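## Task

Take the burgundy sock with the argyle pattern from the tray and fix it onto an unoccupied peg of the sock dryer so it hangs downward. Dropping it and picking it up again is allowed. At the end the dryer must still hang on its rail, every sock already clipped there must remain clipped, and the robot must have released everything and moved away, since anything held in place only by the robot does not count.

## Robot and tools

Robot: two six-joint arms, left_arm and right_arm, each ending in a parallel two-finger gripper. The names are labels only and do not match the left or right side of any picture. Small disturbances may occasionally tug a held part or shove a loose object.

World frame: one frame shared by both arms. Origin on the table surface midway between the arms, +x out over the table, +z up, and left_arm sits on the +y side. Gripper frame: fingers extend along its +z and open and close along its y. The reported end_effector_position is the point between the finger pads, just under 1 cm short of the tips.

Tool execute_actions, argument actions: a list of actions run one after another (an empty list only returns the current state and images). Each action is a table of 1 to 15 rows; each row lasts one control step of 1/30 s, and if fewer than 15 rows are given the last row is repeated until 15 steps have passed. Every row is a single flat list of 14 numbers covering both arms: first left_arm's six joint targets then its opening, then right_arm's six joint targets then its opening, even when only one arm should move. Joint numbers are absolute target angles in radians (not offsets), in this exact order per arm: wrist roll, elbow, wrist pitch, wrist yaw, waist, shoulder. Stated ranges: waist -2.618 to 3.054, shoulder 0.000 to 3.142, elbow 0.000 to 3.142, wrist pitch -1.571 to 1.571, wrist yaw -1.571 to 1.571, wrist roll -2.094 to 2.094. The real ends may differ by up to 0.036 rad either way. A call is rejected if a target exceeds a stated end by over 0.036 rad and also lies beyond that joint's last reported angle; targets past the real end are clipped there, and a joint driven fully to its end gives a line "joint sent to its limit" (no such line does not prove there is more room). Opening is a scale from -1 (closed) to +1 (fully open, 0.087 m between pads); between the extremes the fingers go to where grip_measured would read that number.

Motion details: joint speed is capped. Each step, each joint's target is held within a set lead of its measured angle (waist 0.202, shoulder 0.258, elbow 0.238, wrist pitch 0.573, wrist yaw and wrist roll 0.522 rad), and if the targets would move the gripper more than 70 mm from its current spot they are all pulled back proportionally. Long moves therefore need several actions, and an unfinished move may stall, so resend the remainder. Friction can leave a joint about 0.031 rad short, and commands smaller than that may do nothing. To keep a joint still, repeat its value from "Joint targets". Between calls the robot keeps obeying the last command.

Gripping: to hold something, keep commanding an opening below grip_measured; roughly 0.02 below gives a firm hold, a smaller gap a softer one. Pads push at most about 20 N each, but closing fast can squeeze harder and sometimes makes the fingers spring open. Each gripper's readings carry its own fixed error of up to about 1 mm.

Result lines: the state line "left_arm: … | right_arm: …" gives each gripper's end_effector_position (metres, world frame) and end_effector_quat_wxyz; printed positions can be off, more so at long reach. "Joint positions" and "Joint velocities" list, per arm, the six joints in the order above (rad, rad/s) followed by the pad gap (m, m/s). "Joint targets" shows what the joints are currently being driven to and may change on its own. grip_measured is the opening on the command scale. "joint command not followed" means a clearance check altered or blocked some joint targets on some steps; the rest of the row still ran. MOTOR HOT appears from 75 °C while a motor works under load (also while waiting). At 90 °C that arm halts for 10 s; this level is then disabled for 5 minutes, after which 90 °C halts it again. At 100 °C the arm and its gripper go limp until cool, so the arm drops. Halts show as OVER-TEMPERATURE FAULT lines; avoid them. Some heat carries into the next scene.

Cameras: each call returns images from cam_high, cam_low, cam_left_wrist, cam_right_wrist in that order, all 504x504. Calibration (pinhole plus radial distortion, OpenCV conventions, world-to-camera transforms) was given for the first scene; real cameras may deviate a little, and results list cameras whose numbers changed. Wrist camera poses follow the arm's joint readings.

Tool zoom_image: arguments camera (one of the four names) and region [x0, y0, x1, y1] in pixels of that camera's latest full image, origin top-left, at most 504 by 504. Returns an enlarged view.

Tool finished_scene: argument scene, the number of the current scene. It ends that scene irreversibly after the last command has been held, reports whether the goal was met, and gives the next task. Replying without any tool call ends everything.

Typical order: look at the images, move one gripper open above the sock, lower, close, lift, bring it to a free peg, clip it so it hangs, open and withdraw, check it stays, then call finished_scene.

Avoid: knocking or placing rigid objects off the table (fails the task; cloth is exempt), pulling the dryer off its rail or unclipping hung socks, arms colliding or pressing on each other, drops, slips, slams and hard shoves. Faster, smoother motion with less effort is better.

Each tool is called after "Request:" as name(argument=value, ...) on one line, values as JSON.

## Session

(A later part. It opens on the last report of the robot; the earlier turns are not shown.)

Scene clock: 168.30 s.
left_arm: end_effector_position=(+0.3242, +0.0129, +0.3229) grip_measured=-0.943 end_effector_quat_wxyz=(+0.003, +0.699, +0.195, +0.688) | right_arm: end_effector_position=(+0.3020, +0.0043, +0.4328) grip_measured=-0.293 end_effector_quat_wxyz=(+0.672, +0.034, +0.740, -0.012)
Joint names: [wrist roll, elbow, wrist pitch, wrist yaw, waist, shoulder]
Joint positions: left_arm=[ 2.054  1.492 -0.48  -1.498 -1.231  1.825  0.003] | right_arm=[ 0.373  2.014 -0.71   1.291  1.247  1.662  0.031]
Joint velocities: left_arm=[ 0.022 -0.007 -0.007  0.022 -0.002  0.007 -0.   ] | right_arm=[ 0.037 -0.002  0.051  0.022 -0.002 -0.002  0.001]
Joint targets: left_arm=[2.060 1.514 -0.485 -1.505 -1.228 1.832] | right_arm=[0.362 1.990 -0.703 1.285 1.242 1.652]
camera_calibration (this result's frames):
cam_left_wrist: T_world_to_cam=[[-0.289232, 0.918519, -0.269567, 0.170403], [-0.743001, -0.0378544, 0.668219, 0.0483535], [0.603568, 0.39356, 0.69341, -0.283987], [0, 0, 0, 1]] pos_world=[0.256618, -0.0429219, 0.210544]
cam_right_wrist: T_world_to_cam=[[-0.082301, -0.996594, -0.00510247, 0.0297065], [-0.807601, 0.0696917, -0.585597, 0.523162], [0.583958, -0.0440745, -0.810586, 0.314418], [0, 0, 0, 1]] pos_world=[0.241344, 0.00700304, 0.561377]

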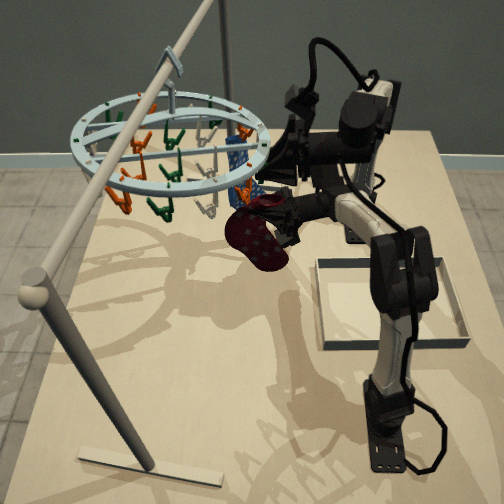

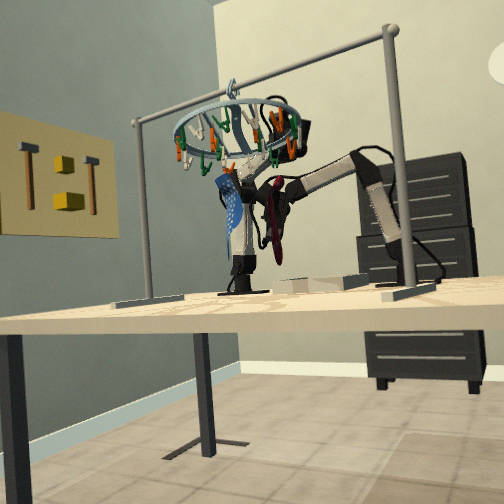

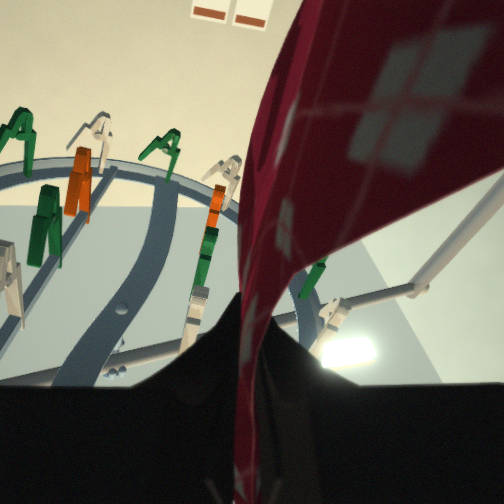

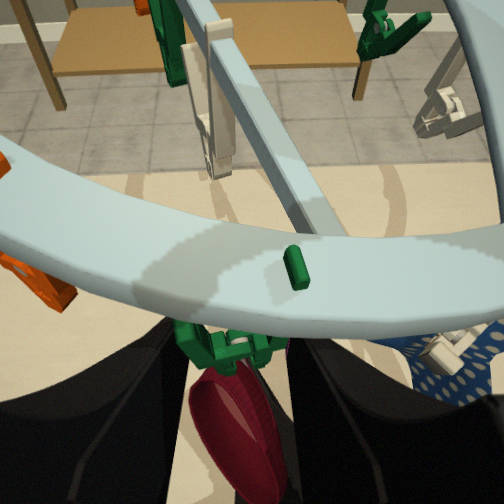

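Request:
zoom_image(camera="cam_right_wrist", region=[150, 310, 340, 500])

Request:
zoom_image(camera="cam_low", region=[220, 110, 340, 230])

Region (150, 310, 340, 500) of cam_right_wrist's 504x504 image, scaled by 2.653, with more detail than that image has.

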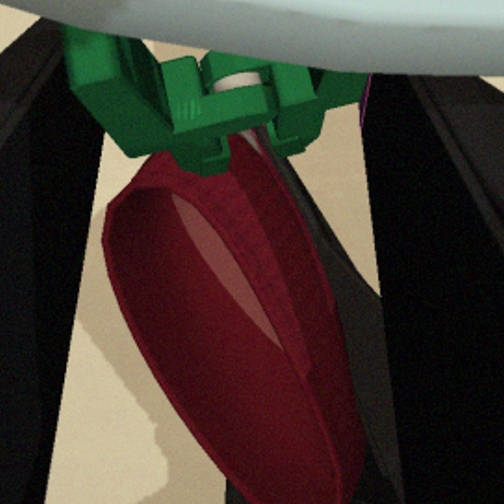

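Region (220, 110, 340, 230) of cam_low's 504x504 image, scaled by 4.200, with more detail than that image has.

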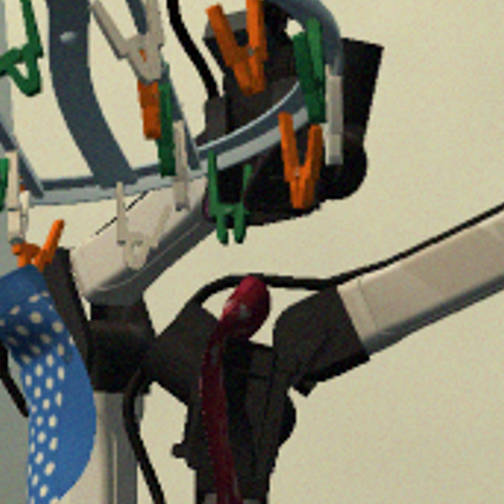

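Request:
execute_actions(actions=[[[2.06,1.514,-0.485,-1.505,-1.228,1.832,-1.0, 0.355,1.98,-0.694,1.277,1.24,1.644,-0.36],[2.06,1.514,-0.485,-1.505,-1.228,1.832,-1.0, 0.348,1.97,-0.685,1.269,1.238,1.636,-0.36],[2.06,1.514,-0.485,-1.505,-1.228,1.832,-1.0, 0.341,1.96,-0.676,1.261,1.237,1.628,-0.36],[2.06,1.514,-0.485,-1.505,-1.228,1.832,-1.0, 0.334,1.949,-0.667,1.253,1.235,1.62,-0.36],[2.06,1.514,-0.485,-1.505,-1.228,1.832,-1.0, 0.327,1.939,-0.658,1.245,1.233,1.612,-0.36],[2.06,1.514,-0.485,-1.505,-1.228,1.832,-1.0, 0.32,1.929,-0.649,1.237,1.231,1.604,-0.36],[2.06,1.514,-0.485,-1.505,-1.228,1.832,-1.0, 0.313,1.918,-0.64,1.229,1.229,1.596,-0.36],[2.06,1.514,-0.485,-1.505,-1.228,1.832,-1.0, 0.306,1.908,-0.631,1.221,1.228,1.588,-0.36],[2.06,1.514,-0.485,-1.505,-1.228,1.832,-1.0, 0.299,1.898,-0.622,1.213,1.226,1.58,-0.36],[2.06,1.514,-0.485,-1.505,-1.228,1.832,-1.0, 0.292,1.887,-0.613,1.205,1.224,1.572,-0.36],[2.06,1.514,-0.485,-1.505,-1.228,1.832,-1.0, 0.285,1.877,-0.604,1.197,1.222,1.564,-0.36],[2.06,1.514,-0.485,-1.505,-1.228,1.832,-1.0, 0.278,1.867,-0.595,1.189,1.22,1.556,-0.36],[2.06,1.514,-0.485,-1.505,-1.228,1.832,-1.0, 0.271,1.856,-0.586,1.181,1.219,1.548,-0.36],[2.06,1.514,-0.485,-1.505,-1.228,1.832,-1.0, 0.264,1.846,-0.577,1.173,1.217,1.54,-0.36],[2.06,1.514,-0.485,-1.505,-1.228,1.832,-1.0, 0.257,1.836,-0.568,1.166,1.215,1.533,-0.36]],[[2.06,1.514,-0.485,-1.505,-1.228,1.832,-1.0, 0.257,1.836,-0.568,1.166,1.215,1.533,-0.36]]])

Scene clock: 181.33 s.
left_arm: end_effector_position=(+0.3242, +0.0129, +0.3229) grip_measured=-0.943 end_effector_quat_wxyz=(+0.003, +0.699, +0.195, +0.688) | right_arm: end_effector_position=(+0.3004, -0.0071, +0.4350) grip_measured=-0.294 end_effector_quat_wxyz=(+0.672, +0.004, +0.740, +0.021)
Joint names: [wrist roll, elbow, wrist pitch, wrist yaw, waist, shoulder]
Joint positions: left_arm=[ 2.054  1.492 -0.48  -1.498 -1.231  1.825  0.003] | right_arm=[ 0.275  1.863 -0.579  1.185  1.223  1.54   0.031]
Joint velocities: left_arm=[ 0.022 -0.002 -0.022  0.007 -0.007 -0.012  0.   ] | right_arm=[ 0.037  0.007  0.051  0.007  0.002 -0.017 -0.001]
Joint targets: left_arm=[2.060 1.514 -0.485 -1.505 -1.228 1.832] | right_arm=[0.257 1.836 -0.568 1.166 1.215 1.533]
camera_calibration (this result's frames):
cam_left_wrist: T_world_to_cam=[[-0.289265, 0.918617, -0.2692, 0.17028], [-0.742921, -0.0380965, 0.668294, 0.0483172], [0.60365, 0.393308, 0.69348, -0.284022], [0, 0, 0, 1]] pos_world=[0.256602, -0.0428729, 0.210513]
cam_right_wrist: T_world_to_cam=[[0.00540097, -0.999895, -0.0134765, -0.00458649], [-0.810032, 0.0035277, -0.586375, 0.524588], [0.58636, 0.0140834, -0.809928, 0.316041], [0, 0, 0, 1]] pos_world=[0.239645, -0.0108875, 0.563514]

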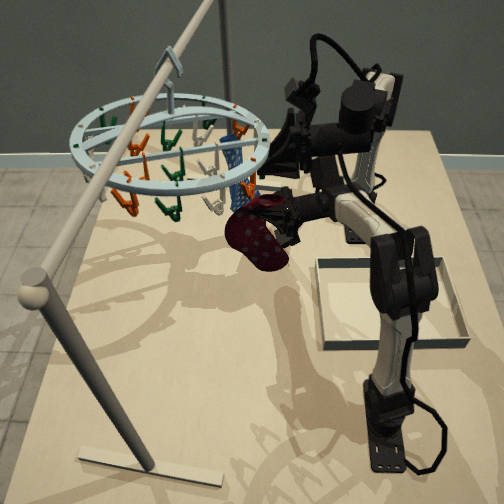

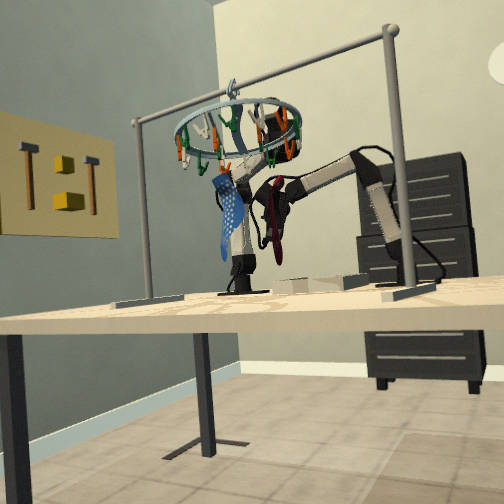

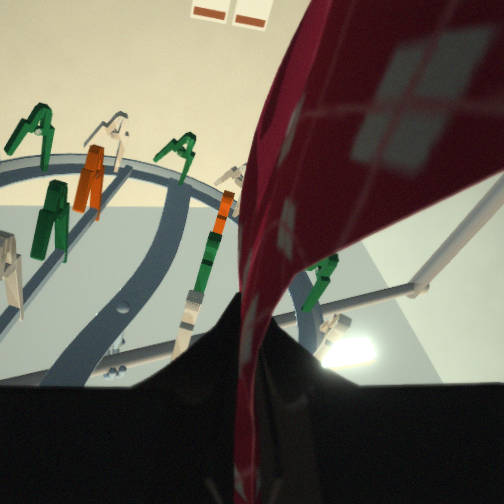

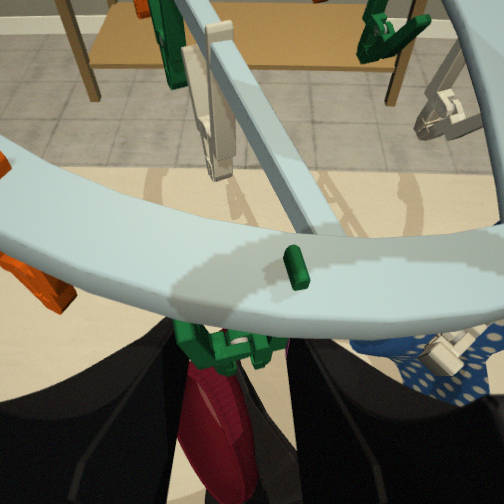

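Request:
execute_actions(actions=[[[2.06,1.526,-0.503,-1.505,-1.229,1.838,-1.0, 0.252,1.827,-0.564,1.155,1.211,1.524,-0.36],[2.06,1.537,-0.52,-1.505,-1.231,1.844,-1.0, 0.246,1.818,-0.559,1.143,1.208,1.515,-0.36],[2.06,1.549,-0.538,-1.505,-1.232,1.85,-1.0, 0.241,1.809,-0.555,1.132,1.204,1.506,-0.36],[2.06,1.56,-0.555,-1.505,-1.233,1.856,-1.0, 0.236,1.799,-0.55,1.12,1.2,1.498,-0.36],[2.06,1.572,-0.573,-1.505,-1.235,1.862,-1.0, 0.23,1.79,-0.546,1.109,1.197,1.489,-0.36],[2.06,1.583,-0.59,-1.505,-1.236,1.868,-1.0, 0.225,1.781,-0.542,1.097,1.193,1.48,-0.36],[2.06,1.595,-0.608,-1.505,-1.237,1.874,-1.0, 0.22,1.772,-0.537,1.086,1.189,1.471,-0.36],[2.06,1.606,-0.625,-1.505,-1.238,1.88,-1.0, 0.214,1.763,-0.533,1.074,1.185,1.462,-0.36],[2.06,1.618,-0.643,-1.505,-1.24,1.886,-1.0, 0.209,1.754,-0.528,1.063,1.182,1.453,-0.36],[2.06,1.629,-0.66,-1.505,-1.241,1.892,-1.0, 0.204,1.745,-0.524,1.052,1.178,1.445,-0.36],[2.06,1.641,-0.678,-1.505,-1.242,1.898,-1.0, 0.198,1.735,-0.52,1.04,1.174,1.436,-0.36],[2.06,1.652,-0.696,-1.505,-1.244,1.904,-1.0, 0.193,1.726,-0.515,1.029,1.171,1.427,-0.36],[2.06,1.664,-0.713,-1.505,-1.245,1.91,-1.0, 0.187,1.717,-0.511,1.017,1.167,1.418,-0.36],[2.06,1.675,-0.731,-1.505,-1.246,1.916,-1.0, 0.182,1.708,-0.506,1.006,1.163,1.409,-0.36],[2.06,1.687,-0.748,-1.505,-1.248,1.922,-1.0, 0.177,1.699,-0.502,0.994,1.16,1.4,-0.36]],[[2.06,1.698,-0.766,-1.505,-1.249,1.928,-1.0, 0.171,1.69,-0.498,0.983,1.156,1.391,-0.36],[2.06,1.71,-0.783,-1.505,-1.25,1.934,-1.0, 0.166,1.68,-0.493,0.971,1.152,1.383,-0.36],[2.06,1.721,-0.801,-1.505,-1.251,1.94,-1.0, 0.161,1.671,-0.489,0.96,1.148,1.374,-0.36],[2.06,1.733,-0.818,-1.505,-1.253,1.946,-1.0, 0.155,1.662,-0.484,0.948,1.145,1.365,-0.36],[2.06,1.744,-0.836,-1.505,-1.254,1.952,-1.0, 0.15,1.653,-0.48,0.937,1.141,1.356,-0.36]]])

Scene clock: 189.03 s.
left_arm: end_effector_position=(+0.3277, -0.0136, +0.3306) grip_measured=-0.943 end_effector_quat_wxyz=(-0.077, +0.720, +0.114, +0.680) | right_arm: end_effector_position=(+0.2996, -0.0301, +0.4337) grip_measured=-0.294 end_effector_quat_wxyz=(+0.667, -0.057, +0.739, +0.069)
Joint names: [wrist roll, elbow, wrist pitch, wrist yaw, waist, shoulder]
Joint positions: left_arm=[ 2.054  1.721 -0.823 -1.498 -1.243  1.943  0.003] | right_arm=[ 0.169  1.68  -0.492  0.959  1.149  1.363  0.031]
Joint velocities: left_arm=[-0.037  0.017 -0.037 -0.125  0.012  0.007  0.   ] | right_arm=[ 0.066 -0.012 -0.007 -0.007  0.002 -0.002  0.   ]
Joint targets: left_arm=[2.060 1.744 -0.836 -1.505 -1.254 1.952] | right_arm=[0.150 1.653 -0.480 0.937 1.141 1.356]
camera_calibration (this result's frames):
cam_left_wrist: T_world_to_cam=[[-0.2889, 0.956497, -0.040633, 0.122558], [-0.695484, -0.180518, 0.695496, 0.018219], [0.657905, 0.229188, 0.71738, -0.308957], [0, 0, 0, 1]] pos_world=[0.251342, -0.0431278, 0.213949]
cam_right_wrist: T_world_to_cam=[[0.161056, -0.986939, -0.00347116, -0.0781765], [-0.801825, -0.128795, -0.583514, 0.515525], [0.575446, 0.0967617, -0.812096, 0.322505], [0, 0, 0, 1]] pos_world=[0.240368, -0.0419642, 0.562449]

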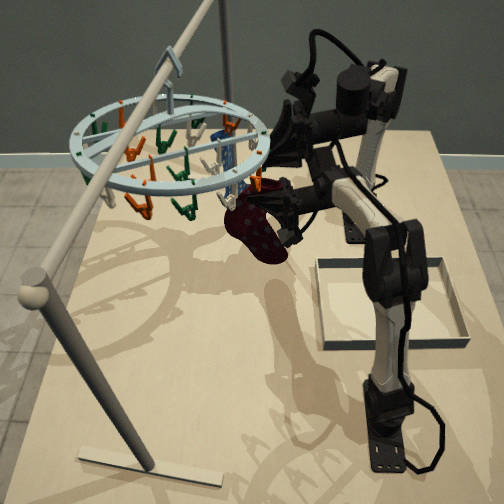

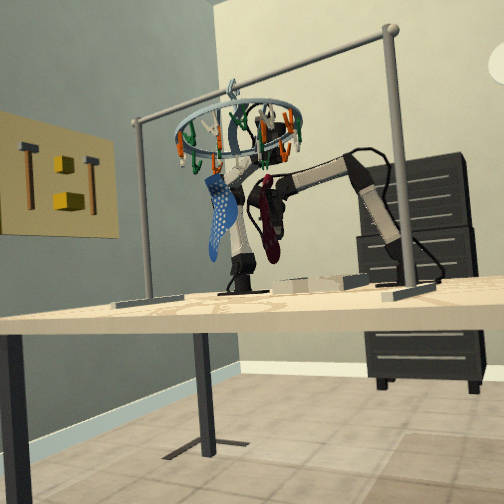

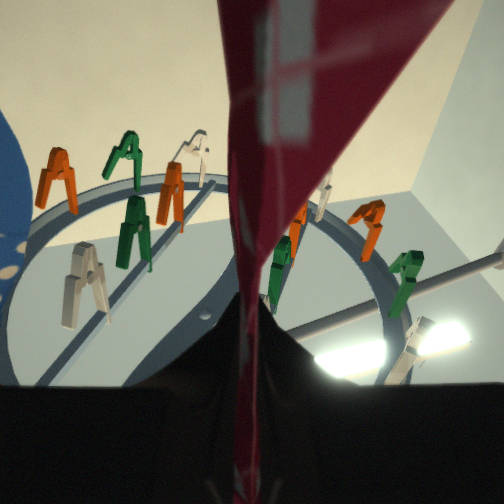

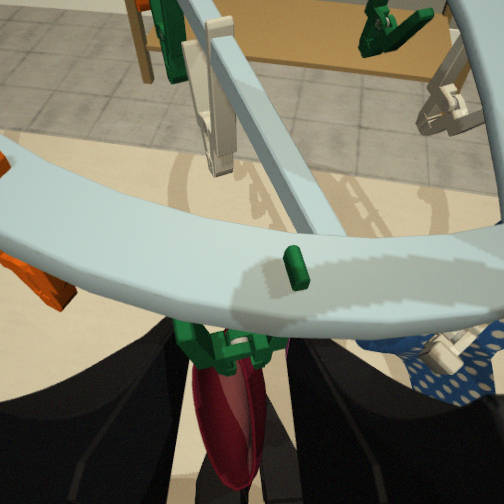

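Request:
zoom_image(camera="cam_right_wrist", region=[150, 310, 340, 500])

Request:
zoom_image(camera="cam_low", region=[210, 110, 330, 230])

Region (150, 310, 340, 500) of cam_right_wrist's 504x504 image, scaled by 2.653, with more detail than that image has.

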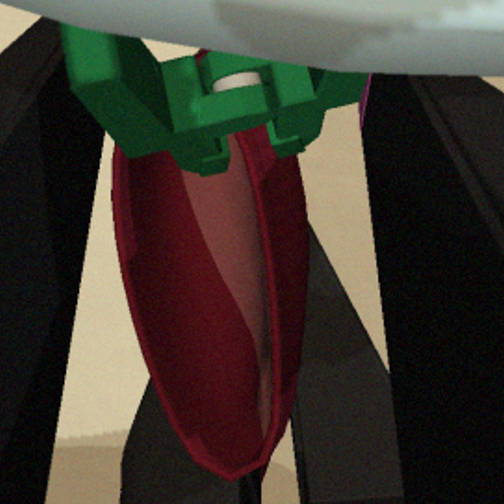

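Region (210, 110, 330, 230) of cam_low's 504x504 image, scaled by 4.200, with more detail than that image has.

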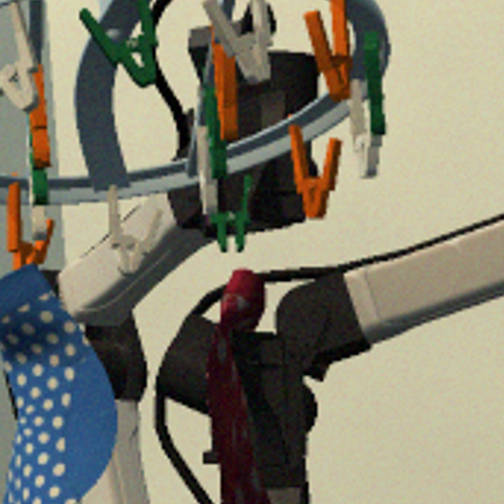

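Request:
execute_actions(actions=[[[2.06,1.752,-0.846,-1.505,-1.256,1.94,-1.0, 0.15,1.653,-0.48,0.937,1.141,1.356,-0.36],[2.06,1.76,-0.856,-1.505,-1.258,1.934,-1.0, 0.15,1.653,-0.48,0.937,1.141,1.356,-0.36],[2.06,1.768,-0.866,-1.505,-1.26,1.93,-1.0, 0.15,1.653,-0.48,0.937,1.141,1.356,-0.36],[2.06,1.776,-0.876,-1.505,-1.262,1.927,-1.0, 0.15,1.653,-0.48,0.937,1.141,1.356,-0.36],[2.06,1.784,-0.886,-1.505,-1.264,1.924,-1.0, 0.15,1.653,-0.48,0.937,1.141,1.356,-0.36],[2.06,1.79,-0.894,-1.505,-1.266,1.921,-1.0, 0.15,1.653,-0.48,0.937,1.141,1.356,-0.36],[2.06,1.796,-0.902,-1.505,-1.267,1.919,-1.0, 0.15,1.653,-0.48,0.937,1.141,1.356,-0.36],[2.06,1.8,-0.908,-1.505,-1.268,1.917,-1.0, 0.15,1.653,-0.48,0.937,1.141,1.356,-0.36]]])

Request:
zoom_image(camera="cam_right_wrist", region=[150, 310, 340, 500])

Request:
zoom_image(camera="cam_low", region=[210, 110, 330, 230])

Scene clock: 195.03 s.
left_arm: end_effector_position=(+0.3217, -0.0149, +0.3480) grip_measured=-0.943 end_effector_quat_wxyz=(-0.074, +0.721, +0.107, +0.680) | right_arm: end_effector_position=(+0.2996, -0.0299, +0.4338) grip_measured=-0.294 end_effector_quat_wxyz=(+0.668, -0.058, +0.739, +0.070)
Joint names: [wrist roll, elbow, wrist pitch, wrist yaw, waist, shoulder]
Joint positions: left_arm=[ 2.054  1.78  -0.895 -1.498 -1.258  1.934  0.003] | right_arm=[ 0.168  1.68  -0.49   0.958  1.149  1.363  0.031]
Joint velocities: left_arm=[ 0.037  0.007 -0.051  0.051  0.012  0.002 -0.   ] | right_arm=[ 0.022  0.012 -0.037  0.022 -0.022  0.002 -0.001]
Joint targets: left_arm=[2.060 1.800 -0.908 -1.505 -1.268 1.917] | right_arm=[0.150 1.653 -0.480 0.937 1.141 1.356]
camera_calibration (this result's frames):
cam_left_wrist: T_world_to_cam=[[-0.274696, 0.960883, -0.0352966, 0.116458], [-0.697027, -0.17371, 0.695685, 0.00228117], [0.662341, 0.215705, 0.717479, -0.318875], [0, 0, 0, 1]] pos_world=[0.244784, -0.0427239, 0.231309]
cam_right_wrist: T_world_to_cam=[[0.16232, -0.986733, -0.00333305, -0.07834], [-0.801238, -0.129833, -0.58409, 0.515716], [0.575908, 0.0974801, -0.811682, 0.322285], [0, 0, 0, 1]] pos_world=[0.240321, -0.0417602, 0.562557]

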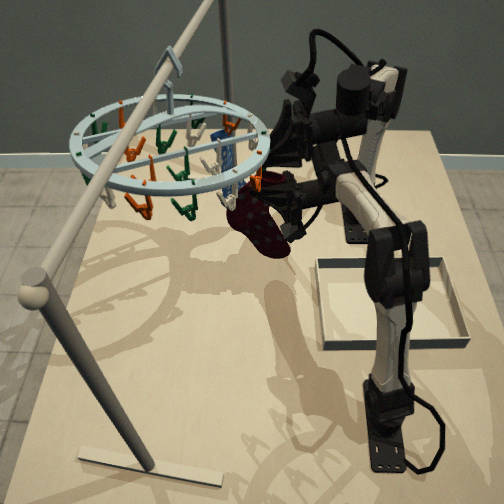

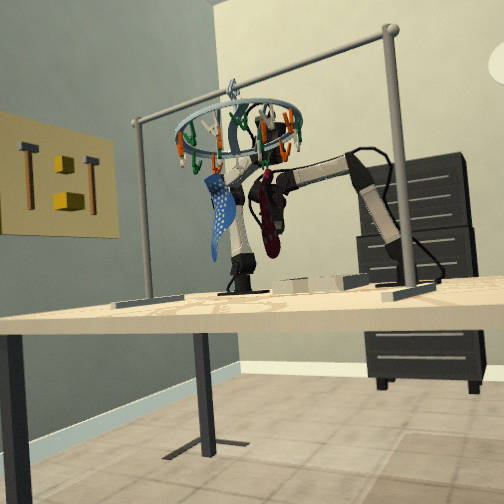

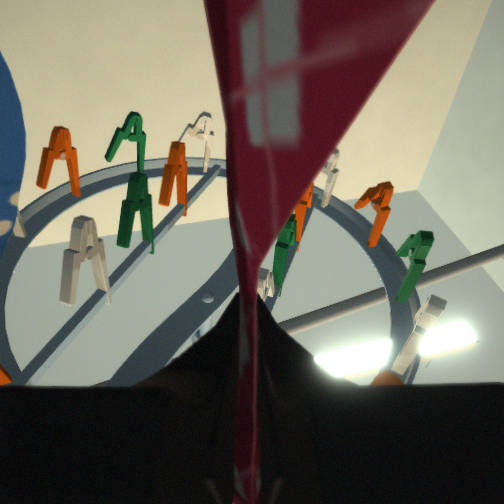

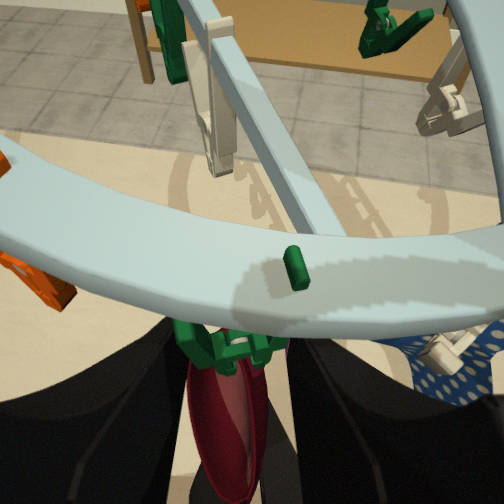

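Region (150, 310, 340, 500) of cam_right_wrist's 504x504 image, scaled by 2.653, with more detail than that image has.

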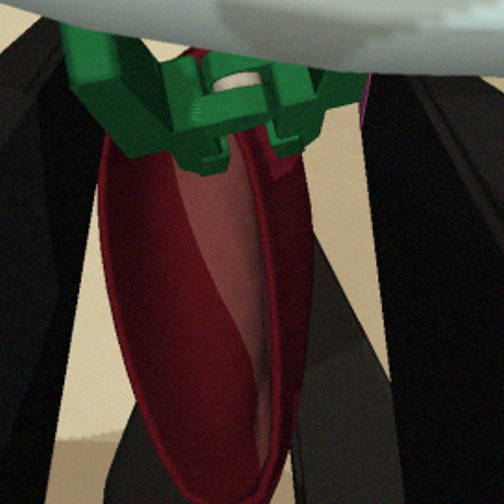

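Region (210, 110, 330, 230) of cam_low's 504x504 image, scaled by 4.200, with more detail than that image has.

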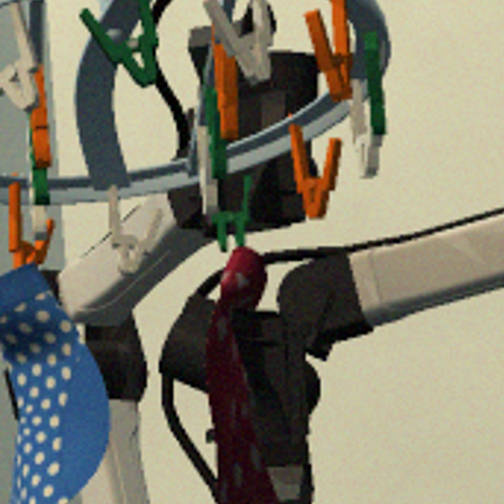

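Request:
execute_actions(actions=[[[2.06,1.806,-0.914,-1.505,-1.268,1.917,-1.0, 0.15,1.653,-0.48,0.937,1.141,1.356,-0.36],[2.06,1.812,-0.92,-1.505,-1.268,1.917,-1.0, 0.15,1.653,-0.48,0.937,1.141,1.356,-0.36],[2.06,1.818,-0.926,-1.505,-1.268,1.917,-1.0, 0.15,1.653,-0.48,0.937,1.141,1.356,-0.36],[2.06,1.824,-0.932,-1.505,-1.268,1.917,-1.0, 0.15,1.653,-0.48,0.937,1.141,1.356,-0.36],[2.06,1.83,-0.938,-1.505,-1.268,1.917,-1.0, 0.15,1.653,-0.48,0.937,1.141,1.356,-0.36],[2.06,1.836,-0.944,-1.505,-1.268,1.917,-1.0, 0.15,1.653,-0.48,0.937,1.141,1.356,-0.36],[2.06,1.842,-0.95,-1.505,-1.268,1.917,-1.0, 0.15,1.653,-0.48,0.937,1.141,1.356,-0.36],[2.06,1.848,-0.956,-1.505,-1.268,1.917,-1.0, 0.15,1.653,-0.48,0.937,1.141,1.356,-0.36],[2.06,1.854,-0.962,-1.505,-1.268,1.917,-1.0, 0.15,1.653,-0.48,0.937,1.141,1.356,-0.36],[2.06,1.86,-0.968,-1.505,-1.268,1.917,-1.0, 0.15,1.653,-0.48,0.937,1.141,1.356,-0.36],[2.06,1.866,-0.974,-1.505,-1.268,1.917,-1.0, 0.15,1.653,-0.48,0.937,1.141,1.356,-0.36],[2.06,1.871,-0.979,-1.505,-1.268,1.917,-1.0, 0.15,1.653,-0.48,0.937,1.141,1.356,-0.36]]])

Request:
zoom_image(camera="cam_right_wrist", region=[150, 310, 340, 500])

Request:
zoom_image(camera="cam_low", region=[210, 110, 330, 230])

Scene clock: 197.23 s.
left_arm: end_effector_position=(+0.3212, -0.0130, +0.3658) grip_measured=-0.943 end_effector_quat_wxyz=(-0.072, +0.721, +0.108, +0.681) | right_arm: end_effector_position=(+0.2996, -0.0299, +0.4338) grip_measured=-0.294 end_effector_quat_wxyz=(+0.668, -0.058, +0.739, +0.070)
Joint names: [wrist roll, elbow, wrist pitch, wrist yaw, waist, shoulder]
Joint positions: left_arm=[ 2.054  1.85  -0.96  -1.498 -1.258  1.934  0.003] | right_arm=[ 0.168  1.68  -0.49   0.958  1.149  1.363  0.031]
Joint velocities: left_arm=[-0.11   0.022 -0.095 -0.051 -0.012 -0.002  0.   ] | right_arm=[-0.022 -0.012 -0.022  0.051 -0.017 -0.017 -0.   ]
Joint targets: left_arm=[2.060 1.871 -0.979 -1.505 -1.268 1.917] | right_arm=[0.150 1.653 -0.480 0.937 1.141 1.356]
camera_calibration (this result's frames):
cam_left_wrist: T_world_to_cam=[[-0.274642, 0.960704, -0.0402519, 0.116922], [-0.698017, -0.170406, 0.69551, -0.00972912], [0.66132, 0.219113, 0.717388, -0.331259], [0, 0, 0, 1]] pos_world=[0.244388, -0.0414017, 0.249114]
cam_right_wrist: T_world_to_cam=[[0.16232, -0.986733, -0.00333305, -0.07834], [-0.801238, -0.129833, -0.58409, 0.515716], [0.575908, 0.0974801, -0.811682, 0.322285], [0, 0, 0, 1]] pos_world=[0.240321, -0.0417602, 0.562557]

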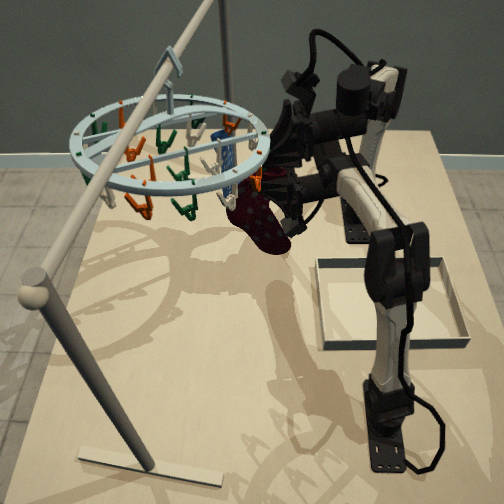

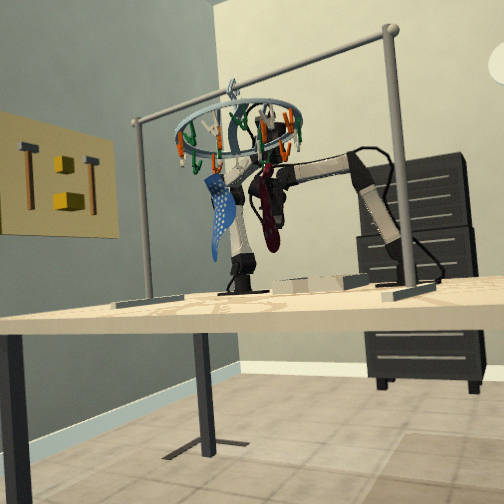

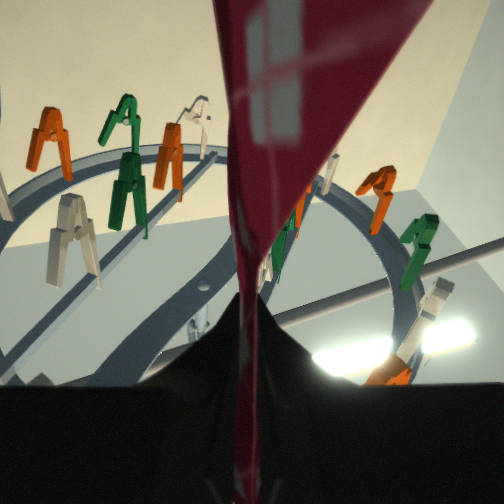

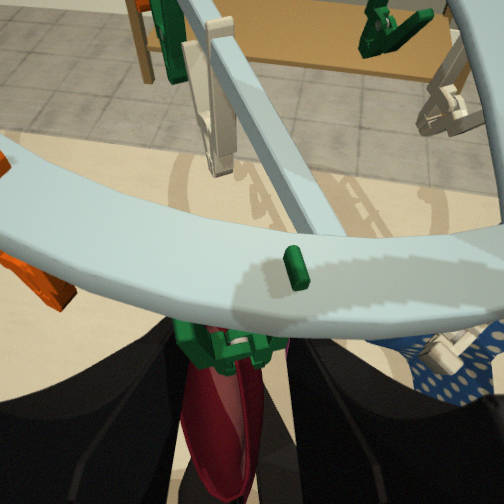

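Region (150, 310, 340, 500) of cam_right_wrist's 504x504 image, scaled by 2.653, with more detail than that image has.

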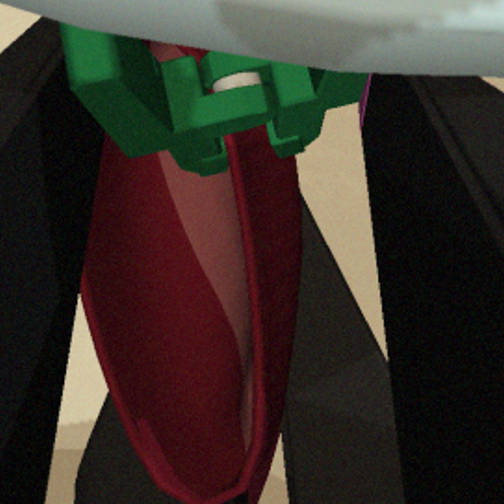

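Region (210, 110, 330, 230) of cam_low's 504x504 image, scaled by 4.200, with more detail than that image has.

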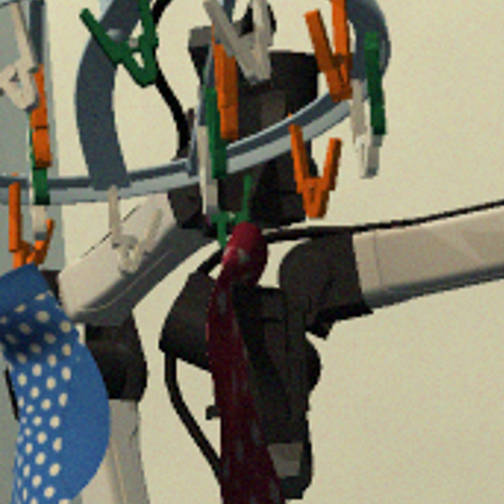

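Request:
execute_actions(actions=[[[2.06,1.876,-0.984,-1.505,-1.268,1.917,-1.0, 0.15,1.653,-0.48,0.937,1.141,1.356,-0.36],[2.06,1.88,-0.988,-1.505,-1.268,1.917,-1.0, 0.15,1.653,-0.48,0.937,1.141,1.356,-0.36],[2.06,1.884,-0.992,-1.505,-1.268,1.917,-1.0, 0.15,1.653,-0.48,0.937,1.141,1.356,-0.36],[2.06,1.886,-0.994,-1.505,-1.268,1.917,-1.0, 0.15,1.653,-0.48,0.937,1.141,1.356,-0.36],[2.06,1.886,-0.994,-1.505,-1.268,1.917,-1.0, 0.15,1.653,-0.48,0.937,1.141,1.356,-0.36],[2.06,1.886,-0.994,-1.505,-1.268,1.917,-1.0, 0.15,1.653,-0.48,0.937,1.141,1.356,-0.36],[2.06,1.886,-0.994,-1.505,-1.268,1.917,-1.0, 0.15,1.653,-0.48,0.937,1.141,1.356,-0.36],[2.06,1.886,-0.994,-1.505,-1.268,1.917,-1.0, 0.15,1.653,-0.48,0.937,1.141,1.356,-0.3],[2.06,1.886,-0.994,-1.505,-1.268,1.917,-1.0, 0.15,1.653,-0.48,0.937,1.141,1.356,-0.28],[2.06,1.886,-0.994,-1.505,-1.268,1.917,-1.0, 0.15,1.653,-0.48,0.937,1.141,1.356,-0.26],[2.06,1.886,-0.994,-1.505,-1.268,1.917,-1.0, 0.15,1.653,-0.48,0.937,1.141,1.356,-0.24],[2.06,1.886,-0.994,-1.505,-1.268,1.917,-1.0, 0.15,1.653,-0.48,0.937,1.141,1.356,-0.22],[2.06,1.886,-0.994,-1.505,-1.268,1.917,-1.0, 0.15,1.653,-0.48,0.937,1.141,1.356,-0.2],[2.06,1.886,-0.994,-1.505,-1.268,1.917,-1.0, 0.15,1.653,-0.48,0.937,1.141,1.356,-0.18],[2.06,1.886,-0.994,-1.505,-1.268,1.917,-1.0, 0.15,1.653,-0.48,0.937,1.141,1.356,-0.16]],[[2.06,1.886,-0.994,-1.505,-1.268,1.917,-1.0, 0.15,1.653,-0.48,0.937,1.141,1.356,-0.14],[2.06,1.886,-0.994,-1.505,-1.268,1.917,-1.0, 0.15,1.653,-0.48,0.937,1.141,1.356,-0.12],[2.06,1.886,-0.994,-1.505,-1.268,1.917,-1.0, 0.15,1.653,-0.48,0.937,1.141,1.356,-0.1],[2.06,1.886,-0.994,-1.505,-1.268,1.917,-1.0, 0.15,1.653,-0.48,0.937,1.141,1.356,-0.08],[2.06,1.886,-0.994,-1.505,-1.268,1.917,-1.0, 0.15,1.653,-0.48,0.937,1.141,1.356,-0.06],[2.06,1.886,-0.994,-1.505,-1.268,1.917,-1.0, 0.15,1.653,-0.48,0.937,1.141,1.356,-0.04],[2.06,1.886,-0.994,-1.505,-1.268,1.917,-1.0, 0.15,1.653,-0.48,0.937,1.141,1.356,-0.02],[2.06,1.886,-0.994,-1.505,-1.268,1.917,-1.0, 0.15,1.653,-0.48,0.937,1.141,1.356,0.0]]])

Request:
zoom_image(camera="cam_right_wrist", region=[130, 290, 340, 500])

Scene clock: 200.20 s.
left_arm: end_effector_position=(+0.3209, -0.0120, +0.3689) grip_measured=-0.943 end_effector_quat_wxyz=(-0.076, +0.722, +0.104, +0.680) | right_arm: end_effector_position=(+0.2991, -0.0277, +0.4335) grip_measured=+0.000 end_effector_quat_wxyz=(+0.667, -0.064, +0.739, +0.073)
Joint names: [wrist roll, elbow, wrist pitch, wrist yaw, waist, shoulder]
Joint positions: left_arm=[ 2.054  1.865 -0.988 -1.498 -1.258  1.934  0.003] | right_arm=[ 0.162  1.68  -0.49   0.944  1.149  1.363  0.044]
Joint velocities: left_arm=[ 0.022 -0.007 -0.007  0.007 -0.017 -0.012  0.001] | right_arm=[-0.037  0.007  0.007  0.007 -0.007 -0.007 -0.   ]
Joint targets: left_arm=[2.060 1.886 -0.994 -1.505 -1.268 1.917] | right_arm=[0.150 1.653 -0.480 0.937 1.141 1.356]
camera_calibration (this result's frames):
cam_left_wrist: T_world_to_cam=[[-0.274768, 0.961123, -0.0272902, 0.111266], [-0.695427, -0.17905, 0.695932, -0.0130586], [0.66399, 0.210198, 0.717589, -0.334587], [0, 0, 0, 1]] pos_world=[0.243654, -0.0389491, 0.25222]
cam_right_wrist: T_world_to_cam=[[0.176547, -0.984292, 0.000625761, -0.0820185], [-0.799966, -0.143856, -0.582546, 0.513921], [0.573486, 0.102346, -0.812797, 0.323455], [0, 0, 0, 1]] pos_world=[0.240102, -0.0399041, 0.562338]

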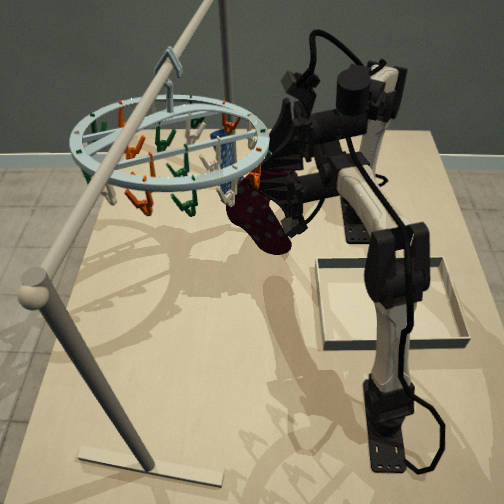

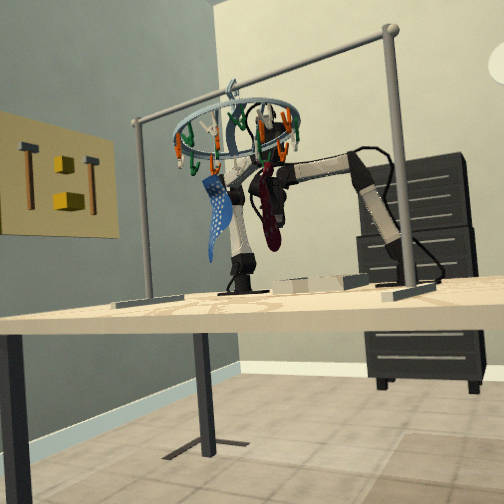

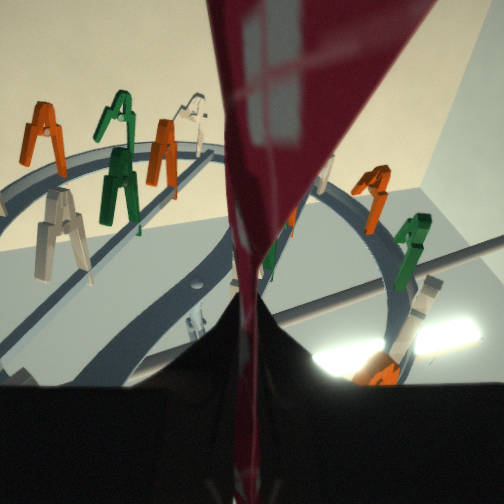

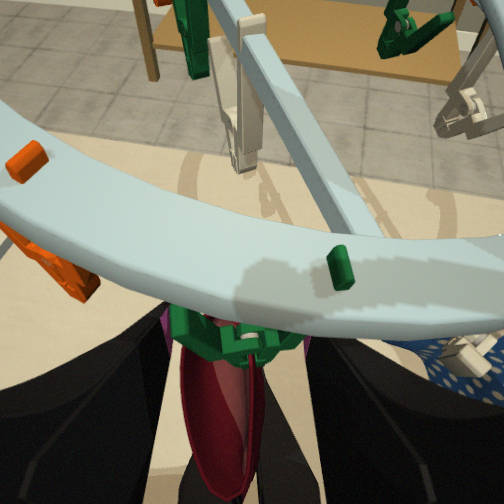

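Region (130, 290, 340, 500) of cam_right_wrist's 504x504 image, scaled by 2.400, with more detail than that image has.

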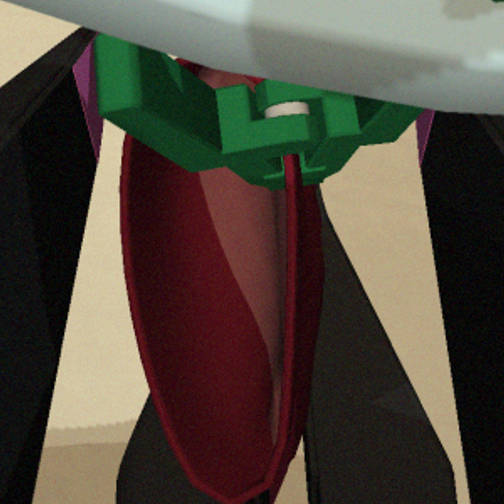

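Request:
execute_actions(actions=[[[2.06,1.886,-0.994,-1.505,-1.268,1.917,-0.93, 0.15,1.653,-0.48,0.937,1.141,1.356,0.0],[2.06,1.886,-0.994,-1.505,-1.268,1.917,-0.9, 0.15,1.653,-0.48,0.937,1.141,1.356,0.0],[2.06,1.886,-0.994,-1.505,-1.268,1.917,-0.87, 0.15,1.653,-0.48,0.937,1.141,1.356,0.0],[2.06,1.886,-0.994,-1.505,-1.268,1.917,-0.84, 0.15,1.653,-0.48,0.937,1.141,1.356,0.0],[2.06,1.886,-0.994,-1.505,-1.268,1.917,-0.8, 0.15,1.653,-0.48,0.937,1.141,1.356,0.0],[2.06,1.886,-0.994,-1.505,-1.268,1.917,-0.76, 0.15,1.653,-0.48,0.937,1.141,1.356,0.0],[2.06,1.886,-0.994,-1.505,-1.268,1.917,-0.72, 0.15,1.653,-0.48,0.937,1.141,1.356,0.0],[2.06,1.886,-0.994,-1.505,-1.268,1.917,-0.68, 0.15,1.653,-0.48,0.937,1.141,1.356,0.0],[2.06,1.886,-0.994,-1.505,-1.268,1.917,-0.64, 0.15,1.653,-0.48,0.937,1.141,1.356,0.0],[2.06,1.886,-0.994,-1.505,-1.268,1.917,-0.6, 0.15,1.653,-0.48,0.937,1.141,1.356,0.0],[2.06,1.886,-0.994,-1.505,-1.268,1.917,-0.56, 0.15,1.653,-0.48,0.937,1.141,1.356,0.0],[2.06,1.886,-0.994,-1.505,-1.268,1.917,-0.52, 0.15,1.653,-0.48,0.937,1.141,1.356,0.0],[2.06,1.886,-0.994,-1.505,-1.268,1.917,-0.48, 0.15,1.653,-0.48,0.937,1.141,1.356,0.0],[2.06,1.886,-0.994,-1.505,-1.268,1.917,-0.44, 0.15,1.653,-0.48,0.937,1.141,1.356,0.0],[2.06,1.886,-0.994,-1.505,-1.268,1.917,-0.4, 0.15,1.653,-0.48,0.937,1.141,1.356,0.0]]])

Request:
zoom_image(camera="cam_low", region=[200, 110, 360, 270])

Scene clock: 203.33 s.
left_arm: end_effector_position=(+0.3209, -0.0120, +0.3689) grip_measured=-0.419 end_effector_quat_wxyz=(-0.076, +0.722, +0.104, +0.680) | right_arm: end_effector_position=(+0.2991, -0.0276, +0.4335) grip_measured=+0.000 end_effector_quat_wxyz=(+0.667, -0.065, +0.739, +0.073)
Joint names: [wrist roll, elbow, wrist pitch, wrist yaw, waist, shoulder]
Joint positions: left_arm=[ 2.054  1.865 -0.988 -1.498 -1.258  1.934  0.025] | right_arm=[ 0.162  1.68  -0.49   0.943  1.149  1.363  0.044]
Joint velocities: left_arm=[ 0.007  0.002 -0.066  0.022  0.007 -0.007  0.033] | right_arm=[ 0.007 -0.002 -0.051 -0.037 -0.002 -0.002  0.001]
Joint targets: left_arm=[2.060 1.886 -0.994 -1.505 -1.268 1.917] | right_arm=[0.150 1.653 -0.480 0.937 1.141 1.356]
camera_calibration (this result's frames):
cam_left_wrist: T_world_to_cam=[[-0.274768, 0.961123, -0.0272902, 0.111266], [-0.695427, -0.17905, 0.695932, -0.0130586], [0.66399, 0.210198, 0.717589, -0.334587], [0, 0, 0, 1]] pos_world=[0.243654, -0.0389491, 0.25222]
cam_right_wrist: T_world_to_cam=[[0.176955, -0.984218, 0.00096823, -0.0822365], [-0.799898, -0.144388, -0.582508, 0.51386], [0.573455, 0.102303, -0.812824, 0.32347], [0, 0, 0, 1]] pos_world=[0.240092, -0.0398353, 0.562332]

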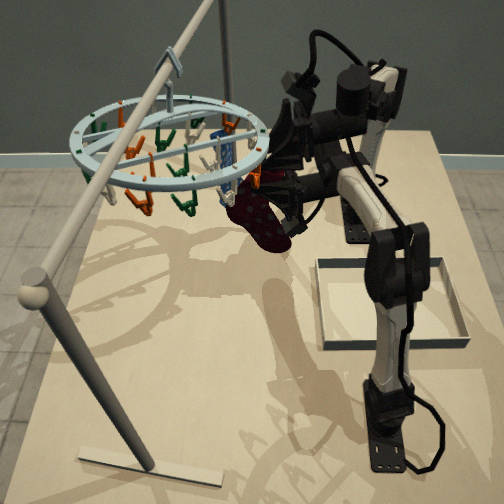

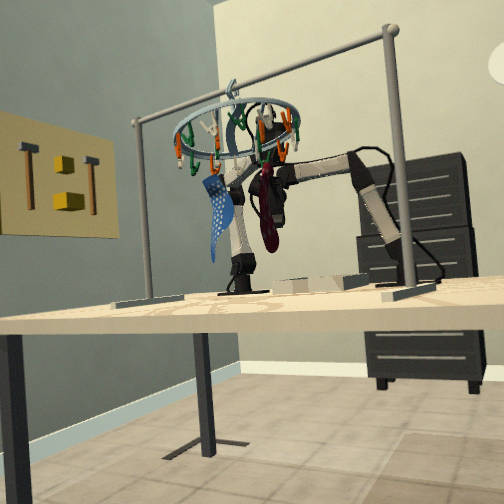

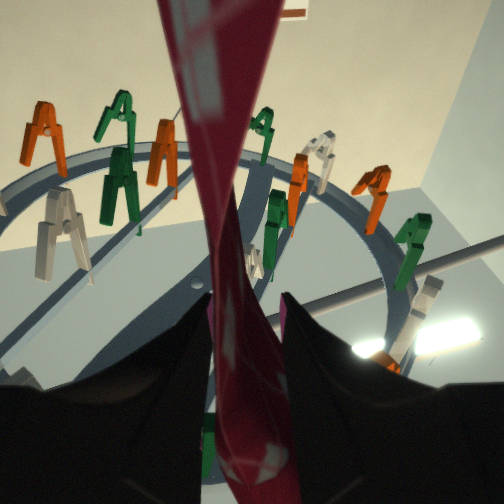

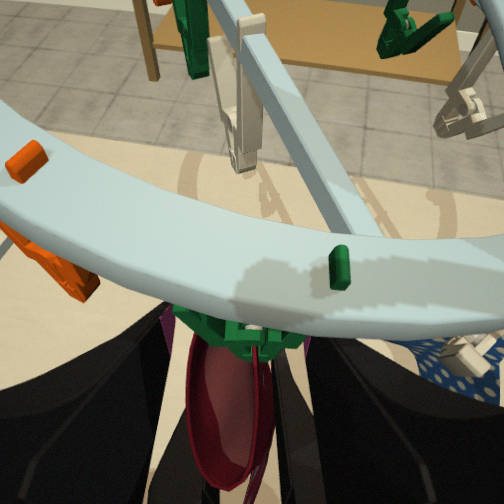

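Region (200, 110, 360, 270) of cam_low's 504x504 image, scaled by 3.150, with more detail than that image has.

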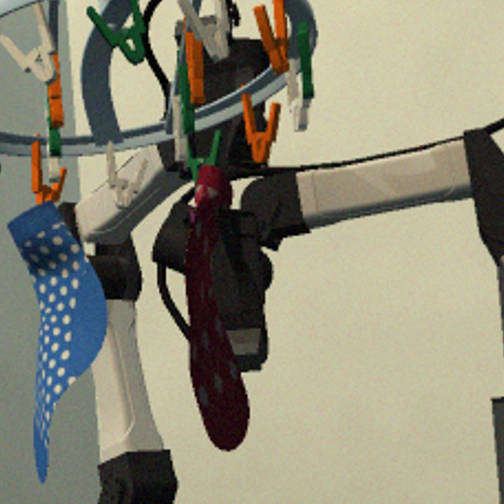

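Request:
execute_actions(actions=[[[2.06,1.85,-0.985,-1.505,-1.275,1.912,-0.36, 0.15,1.653,-0.48,0.937,1.141,1.356,0.0],[2.06,1.835,-0.976,-1.505,-1.284,1.906,-0.32, 0.15,1.653,-0.48,0.937,1.141,1.356,0.0],[2.06,1.818,-0.966,-1.505,-1.294,1.899,-0.28, 0.15,1.653,-0.48,0.937,1.141,1.356,0.0],[2.06,1.8,-0.956,-1.505,-1.305,1.892,-0.24, 0.15,1.653,-0.48,0.937,1.141,1.356,0.0],[2.06,1.782,-0.946,-1.505,-1.316,1.885,-0.2, 0.15,1.653,-0.48,0.937,1.141,1.356,0.0],[2.06,1.764,-0.935,-1.505,-1.327,1.877,-0.2, 0.15,1.653,-0.48,0.937,1.141,1.356,0.0],[2.06,1.746,-0.925,-1.505,-1.338,1.87,-0.2, 0.15,1.653,-0.48,0.937,1.141,1.356,0.0],[2.06,1.728,-0.914,-1.505,-1.349,1.862,-0.2, 0.15,1.653,-0.48,0.937,1.141,1.356,0.0],[2.06,1.71,-0.904,-1.505,-1.36,1.855,-0.2, 0.15,1.653,-0.48,0.937,1.141,1.356,0.0],[2.06,1.692,-0.893,-1.505,-1.371,1.847,-0.2, 0.15,1.653,-0.48,0.937,1.141,1.356,0.0],[2.06,1.674,-0.883,-1.505,-1.382,1.84,-0.2, 0.15,1.653,-0.48,0.937,1.141,1.356,0.0],[2.06,1.656,-0.872,-1.505,-1.393,1.832,-0.2, 0.15,1.653,-0.48,0.937,1.141,1.356,0.0],[2.06,1.638,-0.862,-1.505,-1.404,1.825,-0.2, 0.15,1.653,-0.48,0.937,1.141,1.356,0.0],[2.06,1.62,-0.851,-1.505,-1.415,1.817,-0.2, 0.15,1.653,-0.48,0.937,1.141,1.356,0.0],[2.06,1.6,-0.84,-1.505,-1.425,1.81,-0.2, 0.15,1.653,-0.48,0.937,1.141,1.356,0.0]],[[2.06,1.58,-0.83,-1.505,-1.436,1.802,-0.2, 0.15,1.653,-0.48,0.937,1.141,1.356,0.0],[2.06,1.56,-0.82,-1.505,-1.447,1.794,-0.2, 0.15,1.653,-0.48,0.937,1.141,1.356,0.0],[2.06,1.54,-0.81,-1.505,-1.458,1.786,-0.2, 0.15,1.653,-0.48,0.937,1.141,1.356,0.0],[2.06,1.52,-0.8,-1.505,-1.469,1.778,-0.2, 0.15,1.653,-0.48,0.937,1.141,1.356,0.0],[2.06,1.5,-0.79,-1.505,-1.48,1.77,-0.2, 0.15,1.653,-0.48,0.937,1.141,1.356,0.0],[2.06,1.48,-0.78,-1.505,-1.491,1.762,-0.2, 0.15,1.653,-0.48,0.937,1.141,1.356,0.0],[2.06,1.46,-0.77,-1.505,-1.502,1.754,-0.2, 0.15,1.653,-0.48,0.937,1.141,1.356,0.0],[2.06,1.44,-0.76,-1.505,-1.513,1.746,-0.2, 0.15,1.653,-0.48,0.937,1.141,1.356,0.0],[2.06,1.42,-0.75,-1.505,-1.524,1.738,-0.2, 0.15,1.653,-0.48,0.937,1.141,1.356,0.0],[2.06,1.4,-0.74,-1.505,-1.535,1.73,-0.2, 0.15,1.653,-0.48,0.937,1.141,1.356,0.0],[2.06,1.385,-0.73,-1.505,-1.545,1.724,-0.2, 0.15,1.653,-0.48,0.937,1.141,1.356,0.0],[2.06,1.375,-0.725,-1.505,-1.552,1.72,-0.2, 0.15,1.653,-0.48,0.937,1.141,1.356,0.0]]])

Scene clock: 206.60 s.
left_arm: end_effector_position=(+0.2139, -0.0304, +0.3100) grip_measured=-0.200 end_effector_quat_wxyz=(+0.001, +0.729, -0.018, +0.684) | right_arm: end_effector_position=(+0.2991, -0.0276, +0.4335) grip_measured=+0.000 end_effector_quat_wxyz=(+0.667, -0.065, +0.739, +0.073)
Joint names: [wrist roll, elbow, wrist pitch, wrist yaw, waist, shoulder]
Joint positions: left_arm=[ 2.055  1.391 -0.76  -1.5   -1.545  1.742  0.035] | right_arm=[ 0.162  1.68  -0.49   0.943  1.149  1.363  0.044]
Joint velocities: left_arm=[-0.066 -0.056  0.139 -0.066 -0.056  0.007 -0.   ] | right_arm=[ 0.051  0.002  0.007 -0.066 -0.012 -0.007 -0.001]
Joint targets: left_arm=[2.060 1.375 -0.725 -1.505 -1.552 1.720] | right_arm=[0.150 1.653 -0.480 0.937 1.141 1.356]
camera_calibration (this result's frames):
cam_left_wrist: T_world_to_cam=[[0.00739011, 0.999611, 0.0268915, 0.0219232], [-0.718945, -0.01338, 0.694938, -0.0393635], [0.695028, -0.0244692, 0.718566, -0.231461], [0, 0, 0, 1]] pos_world=[0.13241, -0.028105, 0.193086]
cam_right_wrist: T_world_to_cam=[[0.177325, -0.984152, 0.000931203, -0.0822631], [-0.799878, -0.144673, -0.582464, 0.513818], [0.573368, 0.102541, -0.812856, 0.323512], [0, 0, 0, 1]] pos_world=[0.240088, -0.0397966, 0.562326]

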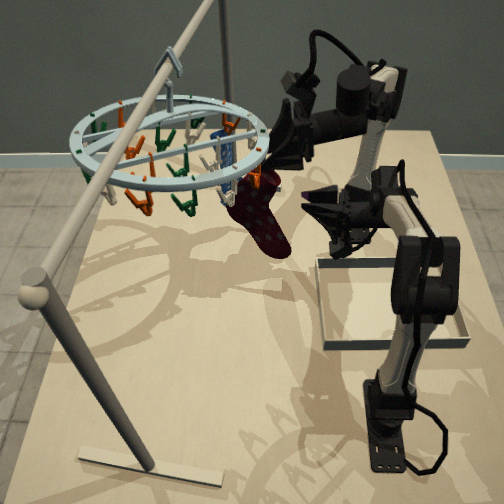

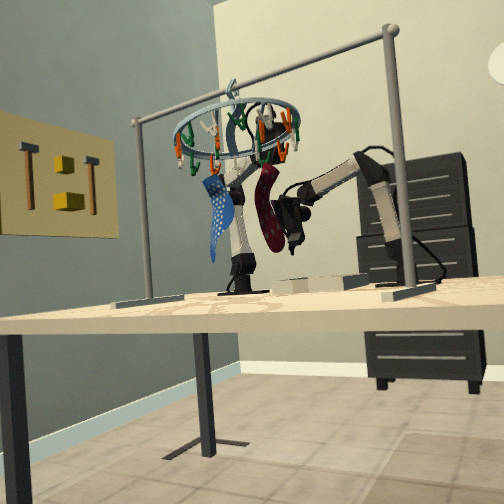

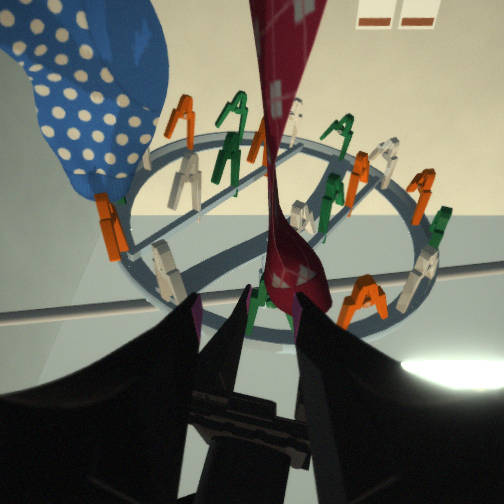

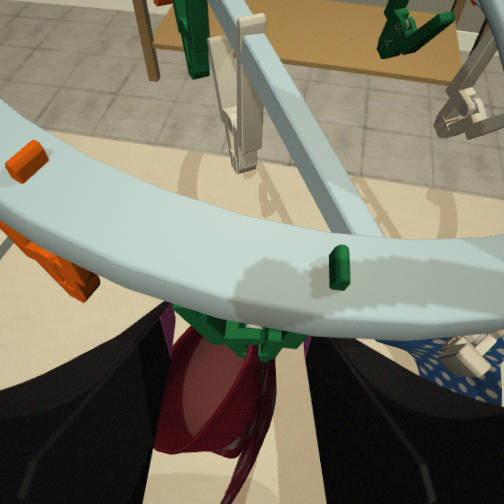

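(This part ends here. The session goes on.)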